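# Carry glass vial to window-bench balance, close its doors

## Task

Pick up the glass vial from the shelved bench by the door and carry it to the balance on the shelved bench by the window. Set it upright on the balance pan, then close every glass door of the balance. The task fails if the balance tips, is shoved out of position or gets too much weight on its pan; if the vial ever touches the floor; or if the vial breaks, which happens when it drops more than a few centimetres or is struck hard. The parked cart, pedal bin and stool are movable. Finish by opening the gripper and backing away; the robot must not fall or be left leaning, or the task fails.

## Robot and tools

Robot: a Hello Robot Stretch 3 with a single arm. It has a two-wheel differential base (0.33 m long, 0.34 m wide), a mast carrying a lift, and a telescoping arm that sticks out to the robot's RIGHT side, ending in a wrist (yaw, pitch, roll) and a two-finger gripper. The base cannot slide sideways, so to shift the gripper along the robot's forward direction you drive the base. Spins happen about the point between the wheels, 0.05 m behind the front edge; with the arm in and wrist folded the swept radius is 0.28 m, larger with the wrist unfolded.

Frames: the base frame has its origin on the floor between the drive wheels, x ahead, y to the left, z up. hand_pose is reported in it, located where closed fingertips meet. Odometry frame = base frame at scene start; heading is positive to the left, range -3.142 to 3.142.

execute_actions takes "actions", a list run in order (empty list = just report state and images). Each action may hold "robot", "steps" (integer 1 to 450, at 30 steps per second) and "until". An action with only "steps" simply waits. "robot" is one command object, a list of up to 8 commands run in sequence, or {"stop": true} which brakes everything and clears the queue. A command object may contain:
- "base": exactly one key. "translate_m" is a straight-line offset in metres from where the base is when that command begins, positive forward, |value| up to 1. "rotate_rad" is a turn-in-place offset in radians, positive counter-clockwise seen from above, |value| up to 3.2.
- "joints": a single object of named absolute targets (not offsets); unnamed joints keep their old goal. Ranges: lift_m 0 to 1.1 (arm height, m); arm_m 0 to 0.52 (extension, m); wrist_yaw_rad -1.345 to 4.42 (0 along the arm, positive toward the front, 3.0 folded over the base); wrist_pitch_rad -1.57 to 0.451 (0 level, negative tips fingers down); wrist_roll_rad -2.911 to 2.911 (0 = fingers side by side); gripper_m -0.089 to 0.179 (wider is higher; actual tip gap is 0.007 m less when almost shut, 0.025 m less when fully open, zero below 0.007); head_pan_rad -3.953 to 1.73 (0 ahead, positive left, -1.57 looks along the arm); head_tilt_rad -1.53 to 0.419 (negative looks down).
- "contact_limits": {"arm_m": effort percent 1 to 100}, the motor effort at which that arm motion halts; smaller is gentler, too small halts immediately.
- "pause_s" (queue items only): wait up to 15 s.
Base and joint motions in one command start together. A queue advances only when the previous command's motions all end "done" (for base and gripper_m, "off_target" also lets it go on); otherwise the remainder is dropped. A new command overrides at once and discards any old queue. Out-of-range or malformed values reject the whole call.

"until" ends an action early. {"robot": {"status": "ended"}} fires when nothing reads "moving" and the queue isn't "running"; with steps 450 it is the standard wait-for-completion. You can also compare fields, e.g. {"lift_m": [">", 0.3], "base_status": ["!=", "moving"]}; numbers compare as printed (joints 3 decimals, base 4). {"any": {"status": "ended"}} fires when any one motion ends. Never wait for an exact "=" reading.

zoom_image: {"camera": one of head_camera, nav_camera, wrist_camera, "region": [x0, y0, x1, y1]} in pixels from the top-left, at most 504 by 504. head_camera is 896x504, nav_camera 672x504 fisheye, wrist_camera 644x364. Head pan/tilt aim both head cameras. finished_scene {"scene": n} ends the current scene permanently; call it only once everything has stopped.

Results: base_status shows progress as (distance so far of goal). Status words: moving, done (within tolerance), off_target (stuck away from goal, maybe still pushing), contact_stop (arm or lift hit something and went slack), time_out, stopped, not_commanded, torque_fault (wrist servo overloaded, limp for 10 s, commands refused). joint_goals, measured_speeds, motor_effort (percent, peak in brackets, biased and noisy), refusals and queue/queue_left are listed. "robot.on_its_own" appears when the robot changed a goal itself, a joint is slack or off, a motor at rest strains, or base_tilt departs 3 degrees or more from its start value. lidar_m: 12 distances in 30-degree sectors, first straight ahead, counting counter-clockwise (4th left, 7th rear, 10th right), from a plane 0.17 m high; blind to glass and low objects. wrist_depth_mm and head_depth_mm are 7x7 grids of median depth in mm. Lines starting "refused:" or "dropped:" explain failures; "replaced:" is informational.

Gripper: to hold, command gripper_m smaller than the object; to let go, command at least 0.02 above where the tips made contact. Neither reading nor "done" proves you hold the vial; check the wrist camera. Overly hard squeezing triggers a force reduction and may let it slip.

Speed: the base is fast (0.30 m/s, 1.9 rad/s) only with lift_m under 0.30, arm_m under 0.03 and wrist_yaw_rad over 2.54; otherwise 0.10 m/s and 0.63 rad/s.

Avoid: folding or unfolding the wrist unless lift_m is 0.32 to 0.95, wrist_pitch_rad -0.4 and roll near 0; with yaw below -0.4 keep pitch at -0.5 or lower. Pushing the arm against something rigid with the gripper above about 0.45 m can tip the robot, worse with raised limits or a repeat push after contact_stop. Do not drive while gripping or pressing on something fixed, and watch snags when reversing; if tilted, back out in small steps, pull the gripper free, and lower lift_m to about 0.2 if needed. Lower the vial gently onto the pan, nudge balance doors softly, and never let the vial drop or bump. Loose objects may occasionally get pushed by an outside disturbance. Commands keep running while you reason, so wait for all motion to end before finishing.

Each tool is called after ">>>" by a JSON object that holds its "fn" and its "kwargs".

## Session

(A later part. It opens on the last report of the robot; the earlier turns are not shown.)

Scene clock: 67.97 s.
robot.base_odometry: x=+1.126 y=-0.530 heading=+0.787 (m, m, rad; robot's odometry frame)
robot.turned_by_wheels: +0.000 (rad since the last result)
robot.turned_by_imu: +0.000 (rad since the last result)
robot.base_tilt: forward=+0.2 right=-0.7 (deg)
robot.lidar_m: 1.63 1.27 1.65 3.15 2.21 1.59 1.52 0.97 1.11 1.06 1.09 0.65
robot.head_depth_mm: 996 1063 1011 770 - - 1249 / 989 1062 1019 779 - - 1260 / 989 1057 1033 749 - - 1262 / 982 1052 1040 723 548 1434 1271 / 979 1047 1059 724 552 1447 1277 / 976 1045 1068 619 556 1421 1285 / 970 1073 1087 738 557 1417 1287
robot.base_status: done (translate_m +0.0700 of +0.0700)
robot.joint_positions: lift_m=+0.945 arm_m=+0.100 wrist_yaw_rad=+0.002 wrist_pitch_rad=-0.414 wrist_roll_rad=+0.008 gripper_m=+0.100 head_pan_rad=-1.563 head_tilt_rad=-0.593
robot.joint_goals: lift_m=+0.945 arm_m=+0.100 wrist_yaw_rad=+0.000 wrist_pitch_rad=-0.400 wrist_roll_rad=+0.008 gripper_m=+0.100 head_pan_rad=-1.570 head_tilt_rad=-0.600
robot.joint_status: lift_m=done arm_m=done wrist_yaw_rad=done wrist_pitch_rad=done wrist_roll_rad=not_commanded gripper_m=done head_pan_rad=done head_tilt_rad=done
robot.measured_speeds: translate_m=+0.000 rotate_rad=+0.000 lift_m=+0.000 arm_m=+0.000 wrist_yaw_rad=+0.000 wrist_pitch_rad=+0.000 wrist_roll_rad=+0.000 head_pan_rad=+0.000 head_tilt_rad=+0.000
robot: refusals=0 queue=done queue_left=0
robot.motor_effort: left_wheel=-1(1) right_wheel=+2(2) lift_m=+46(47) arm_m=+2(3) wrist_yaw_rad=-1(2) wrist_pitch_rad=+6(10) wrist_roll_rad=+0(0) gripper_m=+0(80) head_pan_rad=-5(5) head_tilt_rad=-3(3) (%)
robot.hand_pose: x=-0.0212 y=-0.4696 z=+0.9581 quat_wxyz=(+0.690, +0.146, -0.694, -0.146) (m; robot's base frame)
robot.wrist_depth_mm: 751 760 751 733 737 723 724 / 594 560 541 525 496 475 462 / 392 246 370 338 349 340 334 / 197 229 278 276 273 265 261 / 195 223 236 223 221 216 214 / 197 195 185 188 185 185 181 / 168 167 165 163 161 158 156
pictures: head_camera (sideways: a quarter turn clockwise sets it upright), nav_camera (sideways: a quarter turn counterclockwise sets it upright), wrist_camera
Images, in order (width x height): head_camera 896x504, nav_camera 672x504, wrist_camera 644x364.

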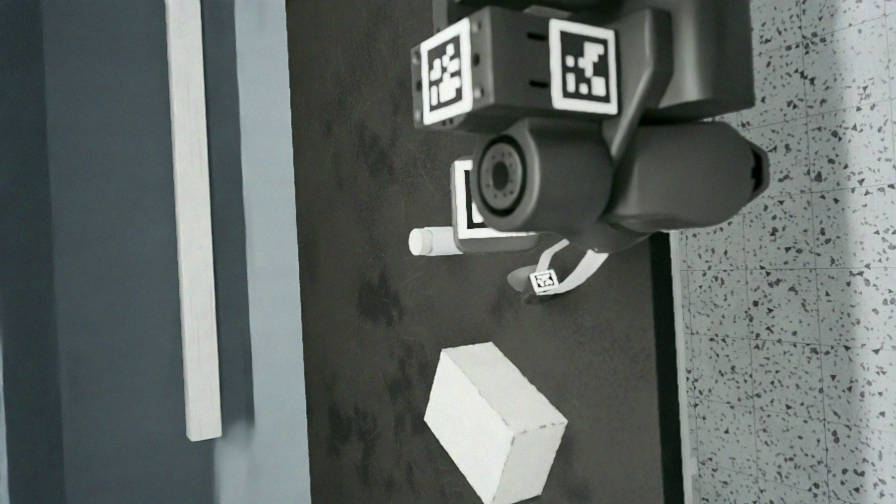

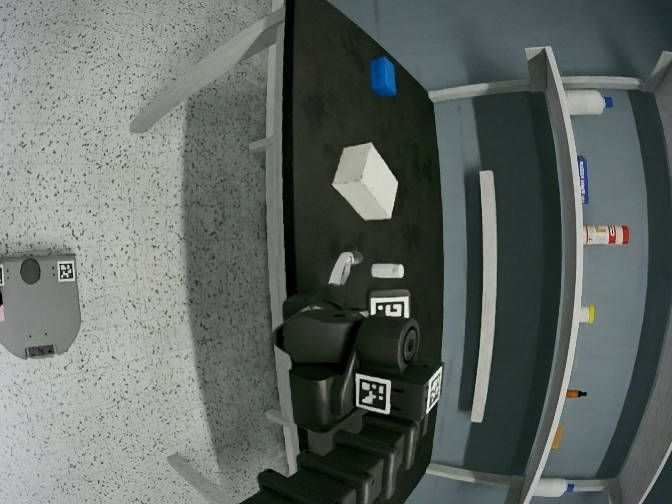

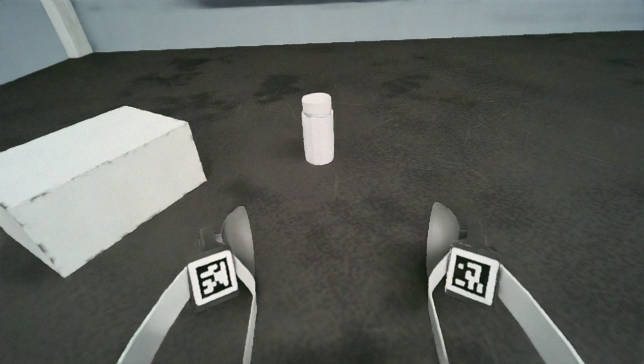

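>>> {"fn": "execute_actions", "kwargs": {"actions": [{"robot":[{"joints":{"arm_m":0.2},"base":{"translate_m":0.025}}],"steps":450,"until":{"robot":{"status":"ended"}}}]}}

Scene clock: 74.10 s.
robot.base_odometry: x=+1.144 y=-0.513 heading=+0.787 (m, m, rad; robot's odometry frame)
robot.turned_by_wheels: +0.000 (rad since the last result)
robot.turned_by_imu: +0.000 (rad since the last result)
robot.base_tilt: forward=+0.4 right=-0.6 (deg)
robot.lidar_m: 1.60 1.25 1.61 2.88 2.25 1.62 1.55 1.00 1.10 1.06 1.09 0.63
robot.head_depth_mm: 993 1065 1083 - 520 1454 1253 / 992 1057 1162 - 516 1422 1257 / 985 1057 1101 - 511 1437 1264 / 982 1050 1045 721 540 1434 1267 / 977 1049 1057 711 552 1451 1277 / 976 1046 1067 620 551 1420 1286 / 971 1066 1087 739 559 1420 1285
robot.base_status: done (translate_m +0.0250 of +0.0250)
robot.joint_positions: lift_m=+0.945 arm_m=+0.200 wrist_yaw_rad=+0.001 wrist_pitch_rad=-0.414 wrist_roll_rad=+0.008 gripper_m=+0.100 head_pan_rad=-1.563 head_tilt_rad=-0.593
robot.joint_goals: lift_m=+0.945 arm_m=+0.200 wrist_yaw_rad=+0.000 wrist_pitch_rad=-0.400 wrist_roll_rad=+0.008 gripper_m=+0.100 head_pan_rad=-1.570 head_tilt_rad=-0.600
robot.joint_status: lift_m=done arm_m=done wrist_yaw_rad=done wrist_pitch_rad=done wrist_roll_rad=not_commanded gripper_m=done head_pan_rad=done head_tilt_rad=done
robot.measured_speeds: translate_m=+0.000 rotate_rad=+0.000 lift_m=+0.000 arm_m=+0.000 wrist_yaw_rad=+0.000 wrist_pitch_rad=+0.000 wrist_roll_rad=+0.000 head_pan_rad=+0.000 head_tilt_rad=+0.000
robot: refusals=0 queue=done queue_left=0
robot.motor_effort: left_wheel=-1(4) right_wheel=+2(6) lift_m=+46(46) arm_m=+3(4) wrist_yaw_rad=-1(1) wrist_pitch_rad=+6(6) wrist_roll_rad=+0(0) gripper_m=+1(0) head_pan_rad=-4(5) head_tilt_rad=-3(2) (%)
robot.hand_pose: x=-0.0212 y=-0.5695 z=+0.9581 quat_wxyz=(+0.689, +0.146, -0.694, -0.146) (m; robot's base frame)
robot.wrist_depth_mm: 641 668 664 669 660 647 650 / 582 556 537 511 496 477 460 / 390 379 370 359 349 338 333 / 196 283 281 252 271 264 258 / 150 163 235 215 220 216 211 / 138 168 184 187 184 185 180 / 144 162 165 162 160 157 157
pictures: head_camera (sideways: a quarter turn clockwise sets it upright), nav_camera (sideways: a quarter turn counterclockwise sets it upright), wrist_camera
Images, in order (width x height): head_camera 896x504, nav_camera 672x504, wrist_camera 644x364.

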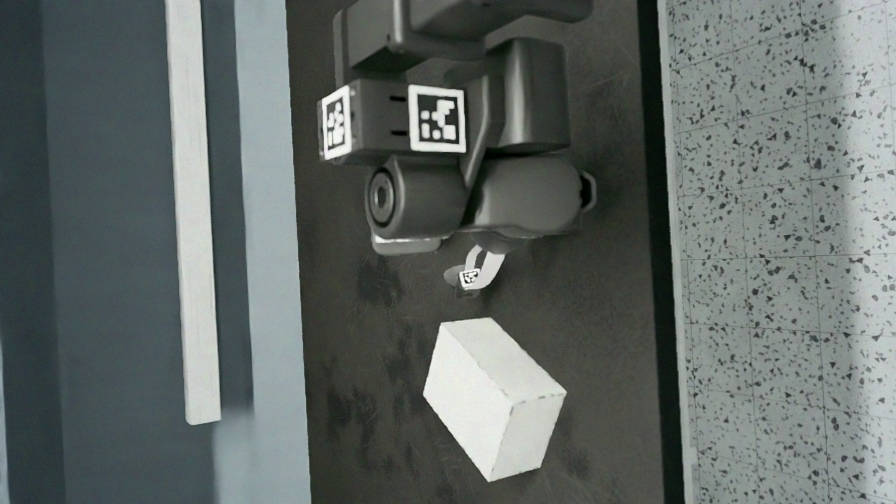

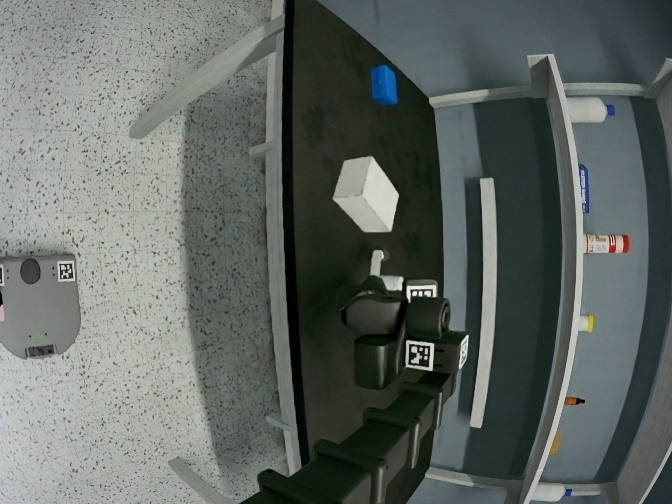

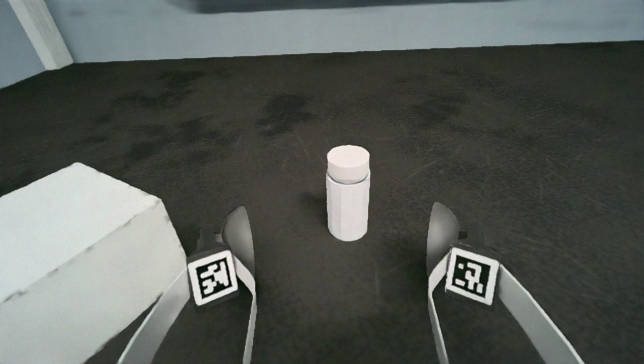

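>>> {"fn": "execute_actions", "kwargs": {"actions": [{"robot":[{"joints":{"arm_m":0.238,"lift_m":0.938,"gripper_m":0.07},"base":{"translate_m":-0.004}}],"steps":450,"until":{"robot":{"status":"ended"}}}]}}

Scene clock: 76.27 s.
robot.base_odometry: x=+1.141 y=-0.515 heading=+0.787 (m, m, rad; robot's odometry frame)
robot.turned_by_wheels: +0.000 (rad since the last result)
robot.turned_by_imu: +0.000 (rad since the last result)
robot.base_tilt: forward=+0.3 right=-0.6 (deg)
robot.lidar_m: 1.61 1.25 1.61 2.89 2.25 1.61 1.54 0.99 1.10 1.06 1.09 0.63
robot.head_depth_mm: 993 1056 1088 - 520 1436 1255 / 990 1057 1156 - 532 1416 1262 / 987 1058 1108 - 527 1430 1261 / 981 1053 1084 751 548 1449 1262 / 974 1051 1058 723 551 1451 1266 / 978 1045 1068 620 552 1416 1282 / 975 1074 1085 738 561 1427 1279
robot.base_status: done (translate_m -0.0040 of -0.0040)
robot.joint_positions: lift_m=+0.938 arm_m=+0.238 wrist_yaw_rad=+0.001 wrist_pitch_rad=-0.415 wrist_roll_rad=+0.008 gripper_m=+0.070 head_pan_rad=-1.563 head_tilt_rad=-0.593
robot.joint_goals: lift_m=+0.938 arm_m=+0.238 wrist_yaw_rad=+0.000 wrist_pitch_rad=-0.400 wrist_roll_rad=+0.008 gripper_m=+0.070 head_pan_rad=-1.570 head_tilt_rad=-0.600
robot.joint_status: lift_m=done arm_m=done wrist_yaw_rad=done wrist_pitch_rad=done wrist_roll_rad=not_commanded gripper_m=done head_pan_rad=done head_tilt_rad=done
robot.measured_speeds: translate_m=+0.000 rotate_rad=+0.000 lift_m=+0.000 arm_m=+0.000 wrist_yaw_rad=+0.000 wrist_pitch_rad=+0.000 wrist_roll_rad=+0.000 head_pan_rad=+0.000 head_tilt_rad=+0.000
robot: refusals=0 queue=done queue_left=0
robot.motor_effort: left_wheel=-1(4) right_wheel=+2(2) lift_m=+24(47) arm_m=+4(4) wrist_yaw_rad=-1(1) wrist_pitch_rad=+6(6) wrist_roll_rad=+0(1) gripper_m=+1(93) head_pan_rad=-5(5) head_tilt_rad=-3(3) (%)
robot.hand_pose: x=-0.0212 y=-0.6075 z=+0.9518 quat_wxyz=(+0.689, +0.146, -0.694, -0.146) (m; robot's base frame)
robot.wrist_depth_mm: 621 632 636 625 626 614 615 / 563 531 518 494 477 460 445 / 374 364 352 342 334 326 317 / 282 276 270 253 258 254 249 / 140 221 226 174 220 207 204 / 127 173 182 180 173 175 173 / 133 153 157 155 154 152 150
pictures: head_camera (sideways: a quarter turn clockwise sets it upright), nav_camera (sideways: a quarter turn counterclockwise sets it upright), wrist_camera
Images, in order (width x height): head_camera 896x504, nav_camera 672x504, wrist_camera 644x364.

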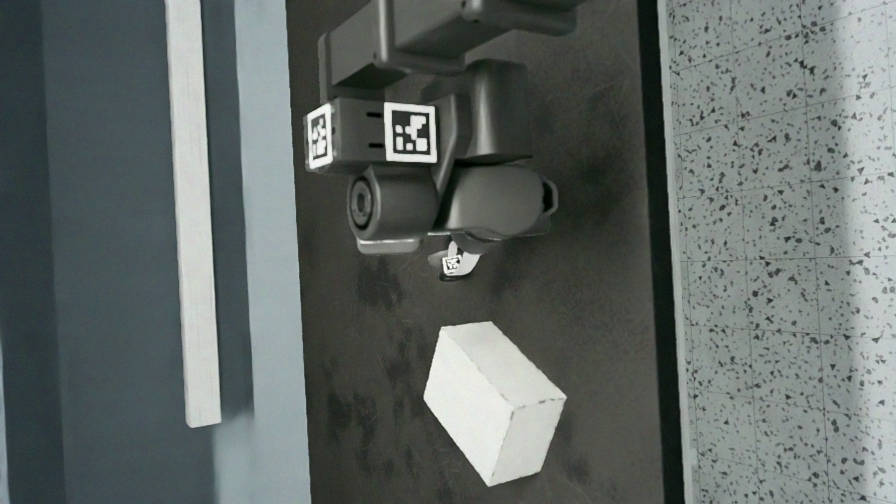

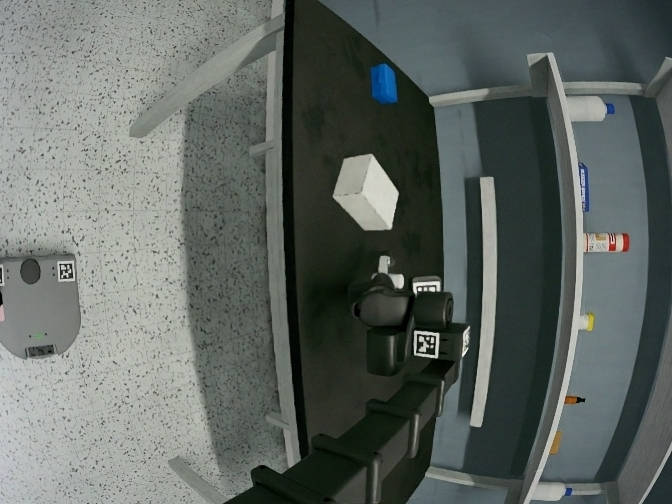

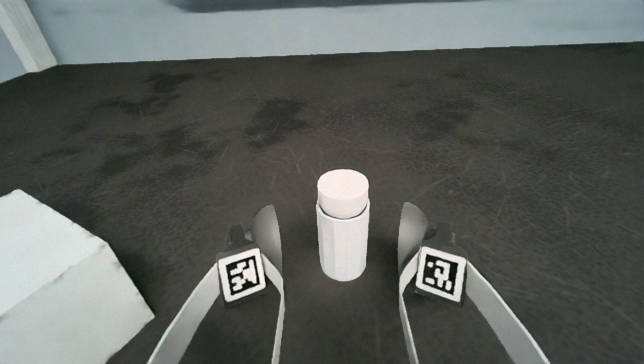

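>>> {"fn": "execute_actions", "kwargs": {"actions": [{"robot":[{"joints":{"arm_m":0.256,"lift_m":0.932}},{"joints":{"gripper_m":0.045}}],"steps":450,"until":{"robot":{"status":"ended"}}}]}}

Scene clock: 80.30 s.
robot.base_odometry: x=+1.141 y=-0.515 heading=+0.787 (m, m, rad; robot's odometry frame)
robot.turned_by_wheels: +0.000 (rad since the last result)
robot.turned_by_imu: +0.000 (rad since the last result)
robot.base_tilt: forward=+0.3 right=-0.7 (deg)
robot.lidar_m: 1.61 1.25 1.61 2.89 2.24 1.61 1.54 0.99 1.10 1.06 1.09 0.63
robot.head_depth_mm: 993 1063 1080 - 520 1456 1254 / 994 1062 1156 - 541 1428 1260 / 988 1055 1109 - 528 1428 1267 / 980 1055 1080 691 547 1441 1264 / 983 1049 1058 725 551 1441 1268 / 972 1042 1073 621 552 1414 1283 / 972 1068 1089 737 559 1420 1286
robot.base_status: done (translate_m -0.0040 of -0.0040)
robot.joint_positions: lift_m=+0.932 arm_m=+0.256 wrist_yaw_rad=+0.001 wrist_pitch_rad=-0.415 wrist_roll_rad=+0.008 gripper_m=+0.045 head_pan_rad=-1.563 head_tilt_rad=-0.593
robot.joint_goals: lift_m=+0.932 arm_m=+0.256 wrist_yaw_rad=+0.000 wrist_pitch_rad=-0.400 wrist_roll_rad=+0.008 gripper_m=+0.045 head_pan_rad=-1.570 head_tilt_rad=-0.600
robot.joint_status: lift_m=done arm_m=done wrist_yaw_rad=done wrist_pitch_rad=done wrist_roll_rad=not_commanded gripper_m=done head_pan_rad=done head_tilt_rad=done
robot.measured_speeds: translate_m=+0.000 rotate_rad=+0.000 lift_m=+0.000 arm_m=+0.000 wrist_yaw_rad=+0.000 wrist_pitch_rad=+0.000 wrist_roll_rad=+0.000 head_pan_rad=+0.000 head_tilt_rad=+0.000
robot: refusals=0 queue=done queue_left=0
robot.motor_effort: left_wheel=-1(1) right_wheel=+2(3) lift_m=+25(26) arm_m=+3(4) wrist_yaw_rad=+0(1) wrist_pitch_rad=+6(6) wrist_roll_rad=+0(0) gripper_m=+0(89) head_pan_rad=-5(5) head_tilt_rad=-3(3) (%)
robot.hand_pose: x=-0.0212 y=-0.6254 z=+0.9457 quat_wxyz=(+0.689, +0.146, -0.694, -0.146) (m; robot's base frame)
robot.wrist_depth_mm: 612 617 615 611 606 599 598 / 538 516 494 469 454 440 426 / 358 349 340 330 323 313 305 / 270 265 258 253 249 245 239 / 217 213 210 139 209 199 196 / 120 179 177 162 166 168 165 / 124 149 151 149 149 146 144
pictures: head_camera (sideways: a quarter turn clockwise sets it upright), nav_camera (sideways: a quarter turn counterclockwise sets it upright), wrist_camera
Images, in order (width x height): head_camera 896x504, nav_camera 672x504, wrist_camera 644x364.

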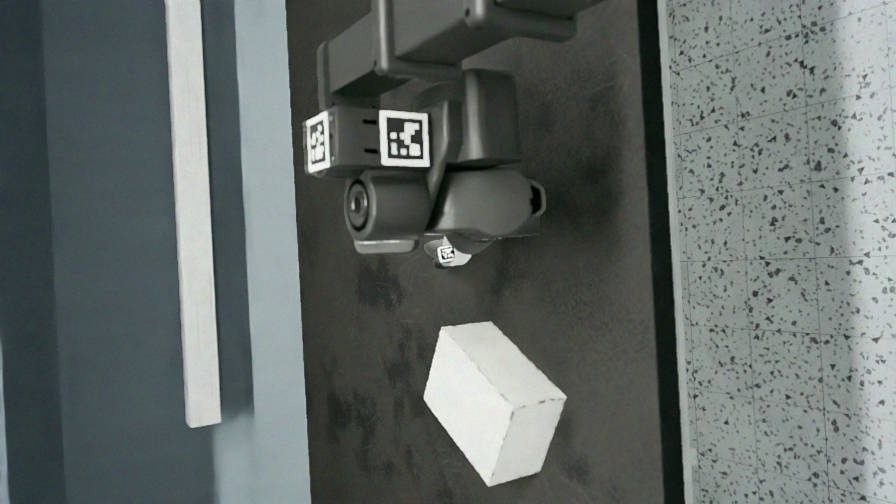

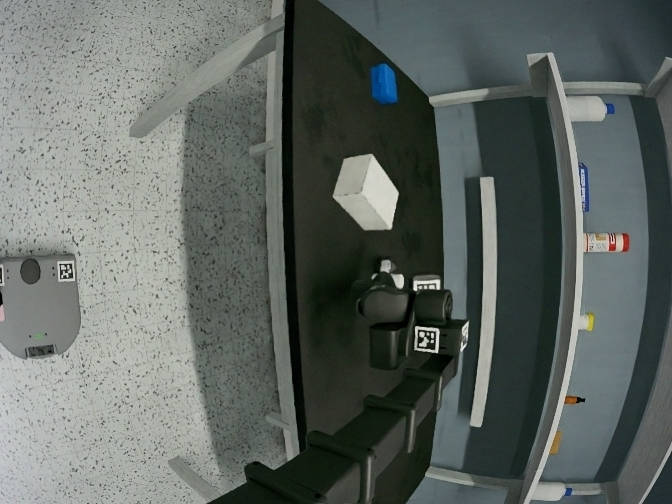

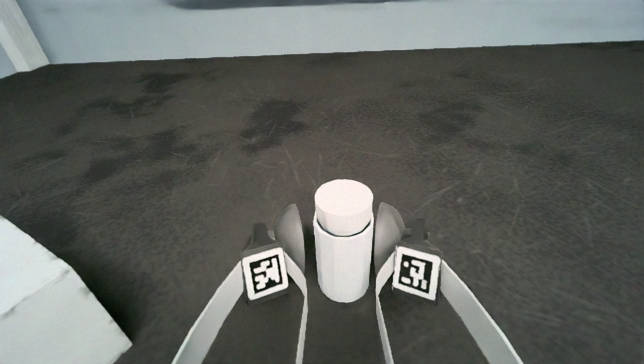

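Good. Grip and lift slightly.

>>> {"fn": "execute_actions", "kwargs": {"actions": [{"robot":[{"joints":{"gripper_m":0.0}},{"joints":{"lift_m":0.95}}],"steps":450,"until":{"robot":{"status":"ended"}}}]}}

Scene clock: 83.87 s.
robot.base_odometry: x=+1.141 y=-0.515 heading=+0.787 (m, m, rad; robot's odometry frame)
robot.turned_by_wheels: +0.000 (rad since the last result)
robot.turned_by_imu: +0.000 (rad since the last result)
robot.base_tilt: forward=+0.3 right=-0.7 (deg)
robot.lidar_m: 1.61 1.25 1.61 2.89 2.24 1.61 1.55 0.99 1.10 1.06 1.09 0.63
robot.head_depth_mm: 991 1062 1167 647 529 1458 1255 / 992 1058 1158 - 541 1420 1250 / 986 1056 1154 - 544 1441 1257 / 983 1050 1123 706 547 1432 1272 / 977 1051 1061 722 552 1447 1274 / 977 1044 1074 620 552 1412 1284 / 972 1073 1084 739 559 1426 1293
robot.base_status: done (translate_m -0.0040 of -0.0040)
robot.joint_positions: lift_m=+0.950 arm_m=+0.256 wrist_yaw_rad=+0.001 wrist_pitch_rad=-0.416 wrist_roll_rad=+0.008 gripper_m=+0.001 head_pan_rad=-1.563 head_tilt_rad=-0.593
robot.joint_goals: lift_m=+0.950 arm_m=+0.256 wrist_yaw_rad=+0.000 wrist_pitch_rad=-0.400 wrist_roll_rad=+0.008 gripper_m=+0.000 head_pan_rad=-1.570 head_tilt_rad=-0.600
robot.joint_status: lift_m=done arm_m=done wrist_yaw_rad=done wrist_pitch_rad=done wrist_roll_rad=not_commanded gripper_m=done head_pan_rad=done head_tilt_rad=done
robot.measured_speeds: translate_m=+0.000 rotate_rad=+0.000 lift_m=+0.000 arm_m=+0.000 wrist_yaw_rad=+0.000 wrist_pitch_rad=+0.000 wrist_roll_rad=+0.000 head_pan_rad=+0.000 head_tilt_rad=+0.000
robot: refusals=0 queue=done queue_left=0
robot.motor_effort: left_wheel=-1(1) right_wheel=+2(2) lift_m=+46(50) arm_m=+3(3) wrist_yaw_rad=-1(1) wrist_pitch_rad=+7(7) wrist_roll_rad=+0(0) gripper_m=-13(99) head_pan_rad=-4(5) head_tilt_rad=-2(3) (%)
robot.hand_pose: x=-0.0212 y=-0.6253 z=+0.9626 quat_wxyz=(+0.689, +0.146, -0.694, -0.147) (m; robot's base frame)
robot.wrist_depth_mm: 603 610 608 612 614 609 613 / 586 574 549 523 511 490 472 / 399 387 380 368 354 348 340 / 302 295 287 282 276 270 265 / 240 237 235 137 232 221 218 / 133 199 196 160 183 188 185 / 124 166 169 167 165 162 161
pictures: head_camera (sideways: a quarter turn clockwise sets it upright), nav_camera (sideways: a quarter turn counterclockwise sets it upright), wrist_camera
Images, in order (width x height): head_camera 896x504, nav_camera 672x504, wrist_camera 644x364.

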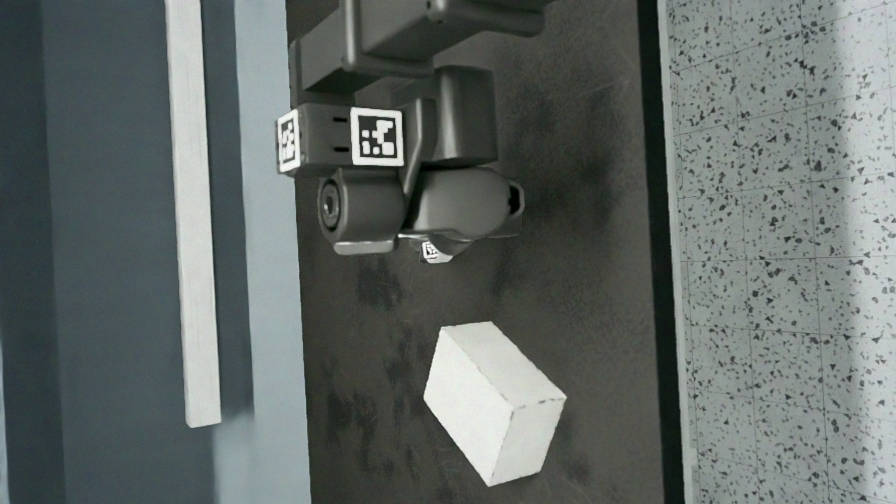

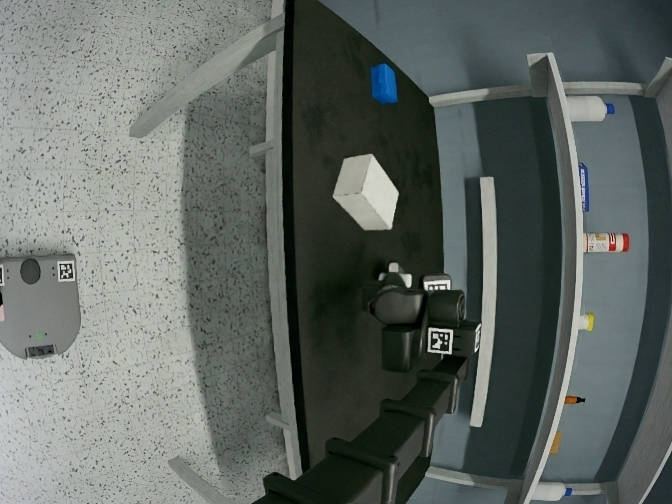

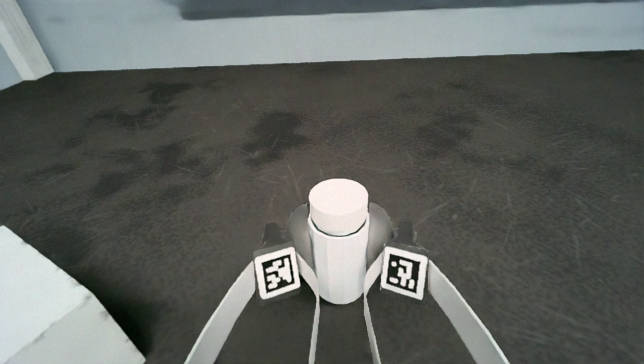

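>>> {"fn": "execute_actions", "kwargs": {"actions": [{"robot":[{"joints":{"gripper_m":-0.015,"arm_m":0.0}},{"joints":{"wrist_yaw_rad":2.9}},{"joints":{"lift_m":0.28,"head_pan_rad":-0.3,"head_tilt_rad":-0.6},"base":{"rotate_rad":2.006}},{"base":{"translate_m":1.0}},{"base":{"translate_m":1.0}},{"base":{"translate_m":0.7}}],"steps":450,"until":{"robot":{"status":"ended"}}},{"steps":450,"until":{"robot":{"status":"ended"}}}]}}

Scene clock: 117.57 s.
robot.base_odometry: x=-1.396 y=+0.408 heading=+2.792 (m, m, rad; robot's odometry frame)
robot.turned_by_wheels: +2.006 (rad since the last result)
robot.turned_by_imu: +2.027 (rad since the last result)
robot.base_tilt: forward=+0.4 right=-0.6 (deg)
robot.lidar_m: 1.15 1.13 1.05 1.07 0.93 1.28 3.28 2.52 2.25 1.32 0.47 1.06
robot.head_depth_mm: 917 1006 1114 1220 1386 1424 1248 / 925 1021 1127 1271 1453 1491 1256 / 934 1026 1147 1288 1472 1500 1260 / 942 1039 1155 1314 1483 1511 1266 / 952 1050 1164 1318 1519 1525 1267 / 959 1062 1183 1338 1543 1537 1278 / 972 1072 1197 1366 1569 1539 1286
robot.base_status: done (translate_m +0.7000 of +0.7000)
robot.joint_positions: lift_m=+0.280 arm_m=+0.001 wrist_yaw_rad=+2.898 wrist_pitch_rad=-0.417 wrist_roll_rad=+0.008 gripper_m=-0.014 head_pan_rad=-0.307 head_tilt_rad=-0.594
robot.joint_goals: lift_m=+0.280 arm_m=+0.000 wrist_yaw_rad=+2.900 wrist_pitch_rad=-0.400 wrist_roll_rad=+0.008 gripper_m=-0.015 head_pan_rad=-0.300 head_tilt_rad=-0.600
robot.joint_status: lift_m=done arm_m=done wrist_yaw_rad=done wrist_pitch_rad=done wrist_roll_rad=not_commanded gripper_m=done head_pan_rad=done head_tilt_rad=done
robot.measured_speeds: translate_m=+0.000 rotate_rad=+0.000 lift_m=+0.000 arm_m=+0.000 wrist_yaw_rad=+0.000 wrist_pitch_rad=+0.000 wrist_roll_rad=+0.000 head_pan_rad=+0.000 head_tilt_rad=+0.000
robot: refusals=0 queue=done queue_left=0
robot.motor_effort: left_wheel=-1(6) right_wheel=+1(11) lift_m=+25(46) arm_m=-5(6) wrist_yaw_rad=+2(1) wrist_pitch_rad=+7(7) wrist_roll_rad=+0(1) gripper_m=-19(82) head_pan_rad=+3(61) head_tilt_rad=-2(3) (%)
robot.hand_pose: x=+0.0328 y=+0.0719 z=+0.2932 quat_wxyz=(+0.230, +0.707, +0.061, +0.666) (m; robot's base frame)
robot.wrist_depth_mm: 651 - - - 964 911 853 / 684 - - - - 975 922 / 814 - 935 926 901 867 839 / 750 736 723 694 685 665 652 / 595 583 589 135 575 549 545 / 505 507 - 153 463 461 457 / 445 - - - 407 405 398
pictures: head_camera (sideways: a quarter turn clockwise sets it upright), nav_camera (sideways: a quarter turn counterclockwise sets it upright), wrist_camera
Images, in order (width x height): head_camera 896x504, nav_camera 672x504, wrist_camera 644x364.

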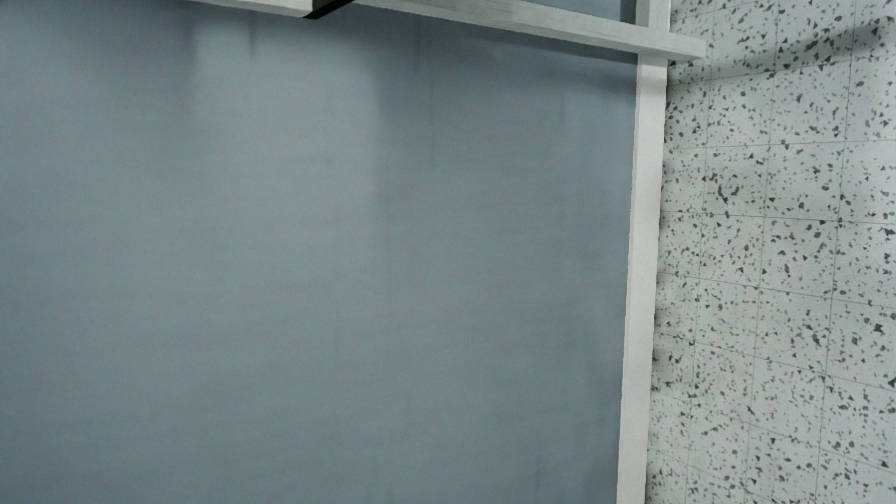

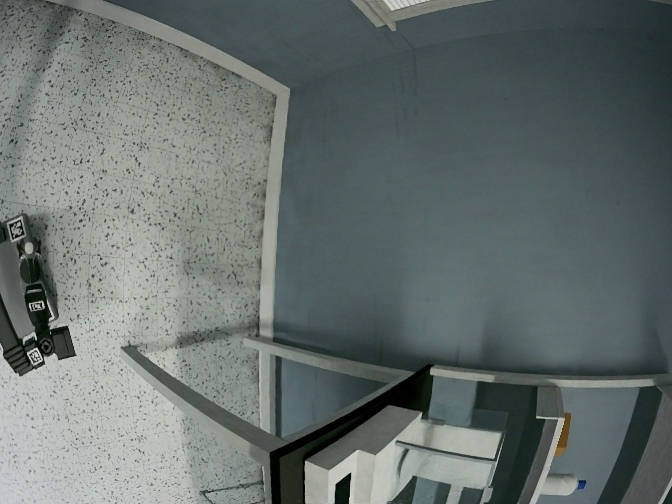

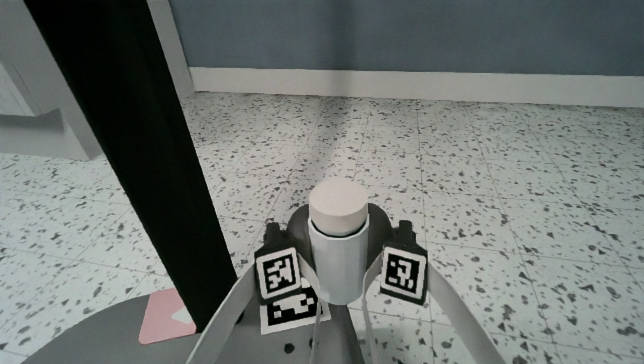

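>>> {"fn": "execute_actions", "kwargs": {"actions": [{"robot":[{"base":{"translate_m":0.67}},{"base":{"rotate_rad":-0.44},"joints":{"lift_m":0.94,"head_pan_rad":-1.57,"head_tilt_rad":-0.45}},{"joints":{"wrist_yaw_rad":1.5}},{"joints":{"wrist_yaw_rad":-0.07,"lift_m":1.07}}],"steps":450,"until":{"robot":{"status":"ended"}}},{"steps":450,"until":{"robot":{"status":"ended"}}}]}}

Scene clock: 133.60 s.
robot.base_odometry: x=-2.026 y=+0.637 heading=+2.353 (m, m, rad; robot's odometry frame)
robot.turned_by_wheels: -0.440 (rad since the last result)
robot.turned_by_imu: -0.437 (rad since the last result)
robot.base_tilt: forward=+0.3 right=-0.6 (deg)
robot.lidar_m: 0.53 0.54 0.74 0.77 0.80 1.08 1.38 3.65 0.58 1.65 0.70 0.55
robot.head_depth_mm: 2615 2849 3020 - - - - / 2625 2816 2957 - - - - / 2640 2818 1819 - - - - / 2614 2807 1370 672 606 1648 1382 / 2625 2779 1680 668 602 1671 1392 / 2532 1937 1415 908 669 1567 1401 / 1077 1644 1446 974 674 1403 1305
robot.base_status: done (rotate_rad -0.4399 of -0.4400)
robot.joint_positions: lift_m=+1.070 arm_m=+0.001 wrist_yaw_rad=-0.067 wrist_pitch_rad=-0.418 wrist_roll_rad=+0.008 gripper_m=-0.014 head_pan_rad=-1.563 head_tilt_rad=-0.458
robot.joint_goals: lift_m=+1.070 arm_m=+0.000 wrist_yaw_rad=-0.070 wrist_pitch_rad=-0.400 wrist_roll_rad=+0.008 gripper_m=-0.015 head_pan_rad=-1.570 head_tilt_rad=-0.450
robot.joint_status: lift_m=done arm_m=done wrist_yaw_rad=done wrist_pitch_rad=done wrist_roll_rad=not_commanded gripper_m=done head_pan_rad=done head_tilt_rad=done
robot.measured_speeds: translate_m=+0.000 rotate_rad=+0.000 lift_m=+0.000 arm_m=+0.000 wrist_yaw_rad=+0.000 wrist_pitch_rad=+0.000 wrist_roll_rad=+0.000 head_pan_rad=+0.000 head_tilt_rad=+0.000
robot: refusals=0 queue=done queue_left=0
robot.motor_effort: left_wheel=+2(7) right_wheel=-2(9) lift_m=+46(47) arm_m=-6(6) wrist_yaw_rad=-1(4) wrist_pitch_rad=+7(7) wrist_roll_rad=+0(0) gripper_m=-18(18) head_pan_rad=-5(62) head_tilt_rad=+3(16) (%)
robot.hand_pose: x=-0.0367 y=-0.3699 z=+1.0824 quat_wxyz=(+0.684, +0.123, -0.699, -0.171) (m; robot's base frame)
robot.wrist_depth_mm: 628 808 - - - - - / 644 846 796 853 - - - / 638 672 400 398 490 - - / 520 509 364 356 391 - - / 418 409 405 135 406 - - / 499 867 - 159 - - - / 575 912 - - - - -
pictures: head_camera (sideways: a quarter turn clockwise sets it upright), nav_camera (sideways: a quarter turn counterclockwise sets it upright), wrist_camera
Images, in order (width x height): head_camera 896x504, nav_camera 672x504, wrist_camera 644x364.

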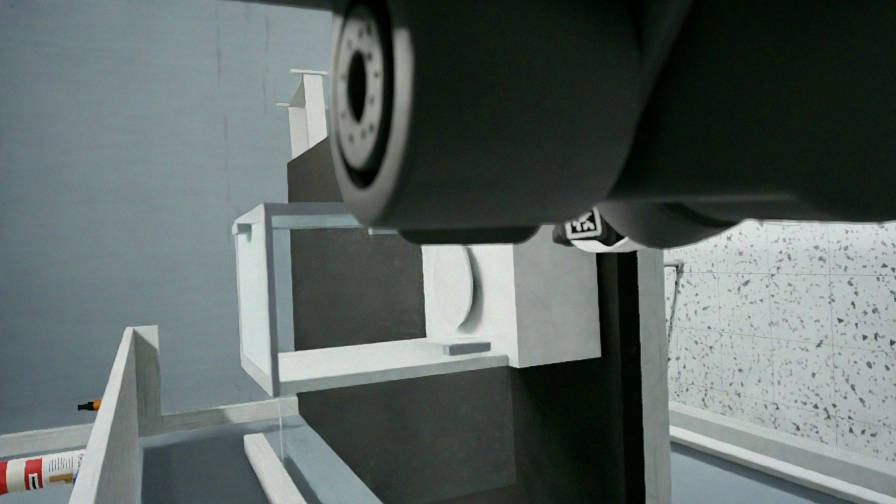

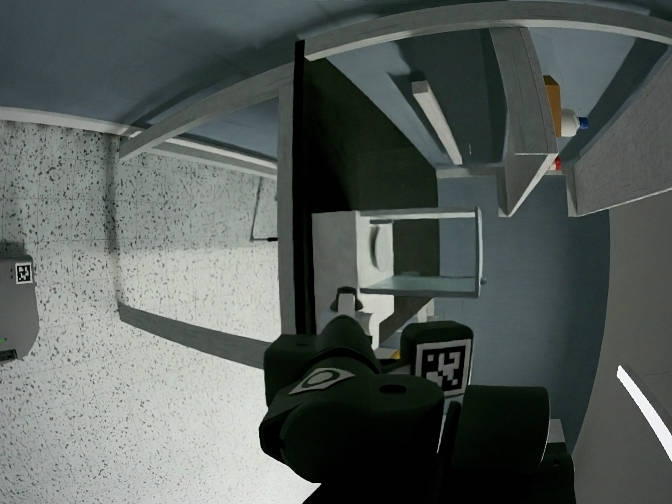

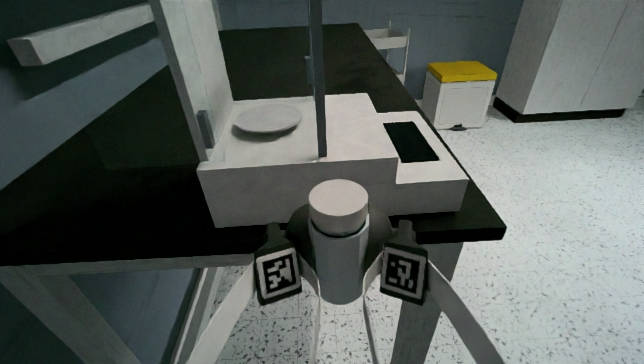

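>>> {"fn": "execute_actions", "kwargs": {"actions": [{"robot":[{"base":{"translate_m":0.075},"joints":{"arm_m":0.14}}],"steps":450,"until":{"robot":{"status":"ended"}}}]}}

Scene clock: 137.37 s.
robot.base_odometry: x=-2.079 y=+0.691 heading=+2.353 (m, m, rad; robot's odometry frame)
robot.turned_by_wheels: +0.000 (rad since the last result)
robot.turned_by_imu: +0.000 (rad since the last result)
robot.base_tilt: forward=+0.4 right=-0.6 (deg)
robot.lidar_m: 0.45 0.47 0.63 0.78 0.80 1.09 1.45 3.66 0.61 1.35 0.65 0.47
robot.head_depth_mm: 2614 2745 - - 608 1585 1264 / 2615 2743 - - 605 1631 1376 / 2621 2815 - - 608 1640 1383 / 2608 2820 1360 626 606 1660 1377 / 2587 2804 1522 955 663 1664 1390 / 1069 1891 1716 965 669 1525 1326 / 451 1239 1305 977 673 1201 1205
robot.base_status: done (translate_m +0.0750 of +0.0750)
robot.joint_positions: lift_m=+1.070 arm_m=+0.140 wrist_yaw_rad=-0.069 wrist_pitch_rad=-0.418 wrist_roll_rad=+0.008 gripper_m=-0.014 head_pan_rad=-1.563 head_tilt_rad=-0.458
robot.joint_goals: lift_m=+1.070 arm_m=+0.140 wrist_yaw_rad=-0.070 wrist_pitch_rad=-0.400 wrist_roll_rad=+0.008 gripper_m=-0.015 head_pan_rad=-1.570 head_tilt_rad=-0.450
robot.joint_status: lift_m=done arm_m=done wrist_yaw_rad=done wrist_pitch_rad=done wrist_roll_rad=not_commanded gripper_m=done head_pan_rad=done head_tilt_rad=done
robot.measured_speeds: translate_m=+0.000 rotate_rad=+0.000 lift_m=+0.000 arm_m=+0.000 wrist_yaw_rad=+0.000 wrist_pitch_rad=+0.000 wrist_roll_rad=+0.000 head_pan_rad=+0.000 head_tilt_rad=+0.000
robot: refusals=0 queue=done queue_left=0
robot.motor_effort: left_wheel=+2(6) right_wheel=-2(4) lift_m=+46(46) arm_m=+4(3) wrist_yaw_rad=-1(2) wrist_pitch_rad=+7(7) wrist_roll_rad=+0(0) gripper_m=-18(18) head_pan_rad=-4(5) head_tilt_rad=+3(3) (%)
robot.hand_pose: x=-0.0369 y=-0.5086 z=+1.0824 quat_wxyz=(+0.684, +0.122, -0.699, -0.171) (m; robot's base frame)
robot.wrist_depth_mm: 553 792 217 - - - - / 530 827 246 912 879 - - / 562 675 294 639 384 - - / 512 509 341 297 301 364 - / 414 413 388 135 255 262 - / 348 341 338 158 271 272 292 / 298 295 290 289 291 293 293
pictures: head_camera (sideways: a quarter turn clockwise sets it upright), nav_camera (sideways: a quarter turn counterclockwise sets it upright), wrist_camera
Images, in order (width x height): head_camera 896x504, nav_camera 672x504, wrist_camera 644x364.

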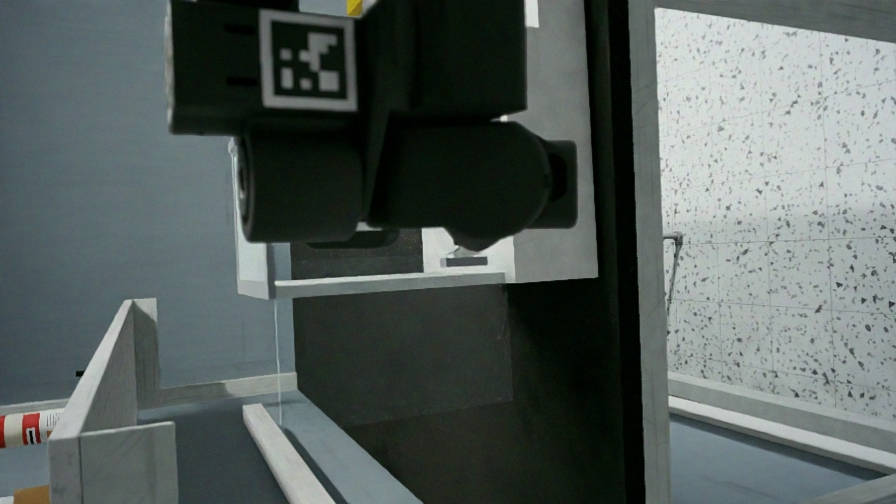

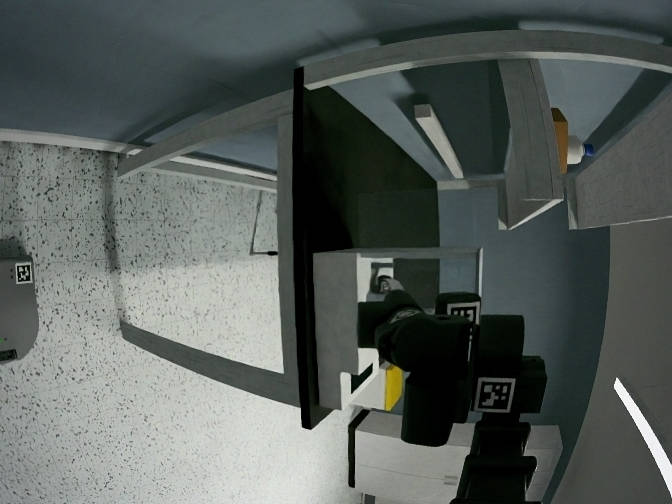

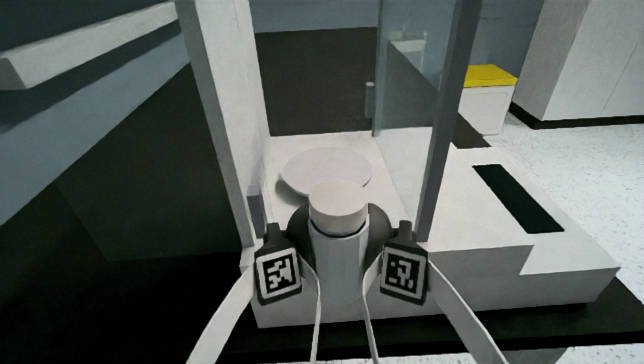

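>>> {"fn": "execute_actions", "kwargs": {"actions": [{"robot":[{"base":{"translate_m":-0.005},"joints":{"arm_m":0.24,"lift_m":1.075},"contact_limits":{"arm_m":12}}],"steps":450,"until":{"robot":{"status":"ended"}}}]}}

Scene clock: 142.37 s.
robot.base_odometry: x=-2.075 y=+0.687 heading=+2.353 (m, m, rad; robot's odometry frame)
robot.turned_by_wheels: +0.000 (rad since the last result)
robot.turned_by_imu: +0.000 (rad since the last result)
robot.base_tilt: forward=+0.3 right=-0.7 (deg)
robot.lidar_m: 0.45 0.47 0.64 0.77 0.80 1.09 1.44 3.68 0.61 1.37 0.65 0.47
robot.head_depth_mm: 2592 2763 3067 771 604 1578 832 / 2621 - - 648 601 1643 1372 / 2614 2776 - 622 601 1645 1382 / 2597 2757 1506 625 602 1653 1381 / 2564 2800 1533 947 663 1659 1388 / 1683 1890 1721 960 667 1551 1322 / 451 1263 1322 973 674 1223 1200
robot.base_status: done (translate_m -0.0050 of -0.0050)
robot.joint_positions: lift_m=+1.075 arm_m=+0.240 wrist_yaw_rad=-0.069 wrist_pitch_rad=-0.418 wrist_roll_rad=+0.008 gripper_m=-0.014 head_pan_rad=-1.563 head_tilt_rad=-0.458
robot.joint_goals: lift_m=+1.075 arm_m=+0.240 wrist_yaw_rad=-0.070 wrist_pitch_rad=-0.400 wrist_roll_rad=+0.008 gripper_m=-0.015 head_pan_rad=-1.570 head_tilt_rad=-0.450
robot.joint_status: lift_m=done arm_m=done wrist_yaw_rad=done wrist_pitch_rad=done wrist_roll_rad=not_commanded gripper_m=done head_pan_rad=done head_tilt_rad=done
robot.measured_speeds: translate_m=+0.000 rotate_rad=+0.000 lift_m=+0.000 arm_m=+0.000 wrist_yaw_rad=+0.000 wrist_pitch_rad=+0.000 wrist_roll_rad=+0.000 head_pan_rad=+0.000 head_tilt_rad=+0.000
robot: refusals=0 queue=done queue_left=0
robot.motor_effort: left_wheel=+2(2) right_wheel=+0(6) lift_m=+46(51) arm_m=+3(4) wrist_yaw_rad=-1(1) wrist_pitch_rad=+7(7) wrist_roll_rad=+1(1) gripper_m=-19(19) head_pan_rad=-6(6) head_tilt_rad=+3(3) (%)
robot.contact_limits: arm_m 12 (drawing in: default 33, maximum 53; extending or still: default 42, maximum 70)
robot.hand_pose: x=-0.0369 y=-0.6086 z=+1.0874 quat_wxyz=(+0.684, +0.122, -0.699, -0.171) (m; robot's base frame)
robot.wrist_depth_mm: - 110 - - - - - / - 109 237 928 976 - 74 / 513 106 226 638 598 - 83 / 506 104 217 329 318 460 - / 421 110 195 135 268 242 - / 353 129 174 159 215 204 256 / 303 293 190 193 191 183 211
pictures: head_camera (sideways: a quarter turn clockwise sets it upright), nav_camera (sideways: a quarter turn counterclockwise sets it upright), wrist_camera
Images, in order (width x height): head_camera 896x504, nav_camera 672x504, wrist_camera 644x364.

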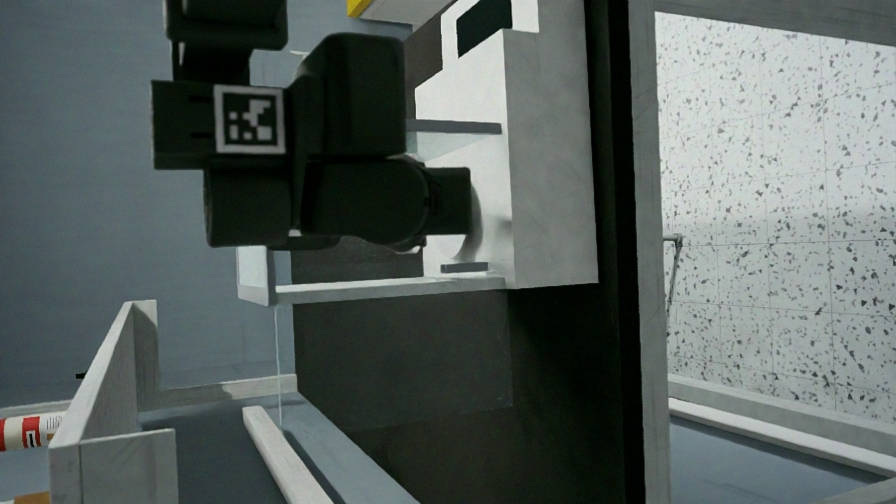

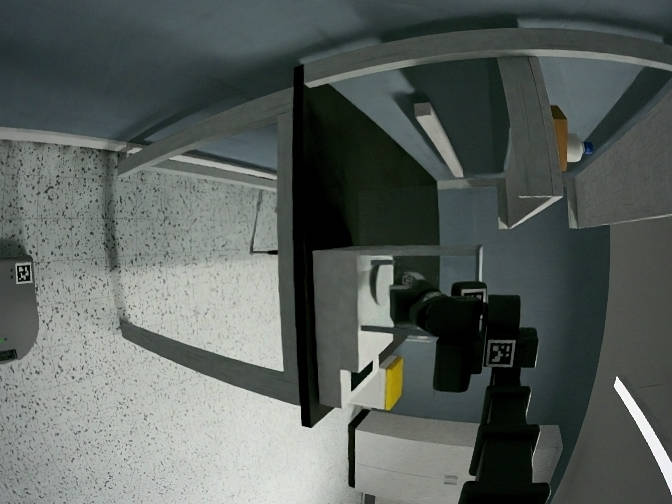

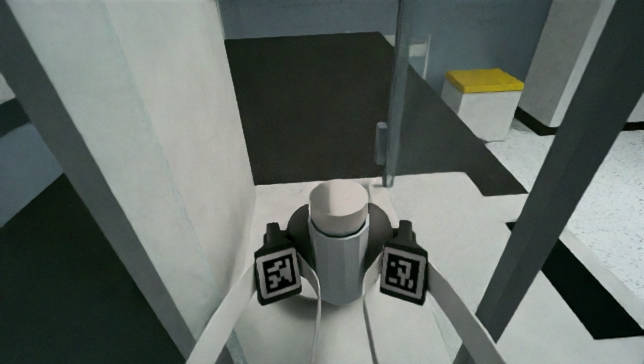

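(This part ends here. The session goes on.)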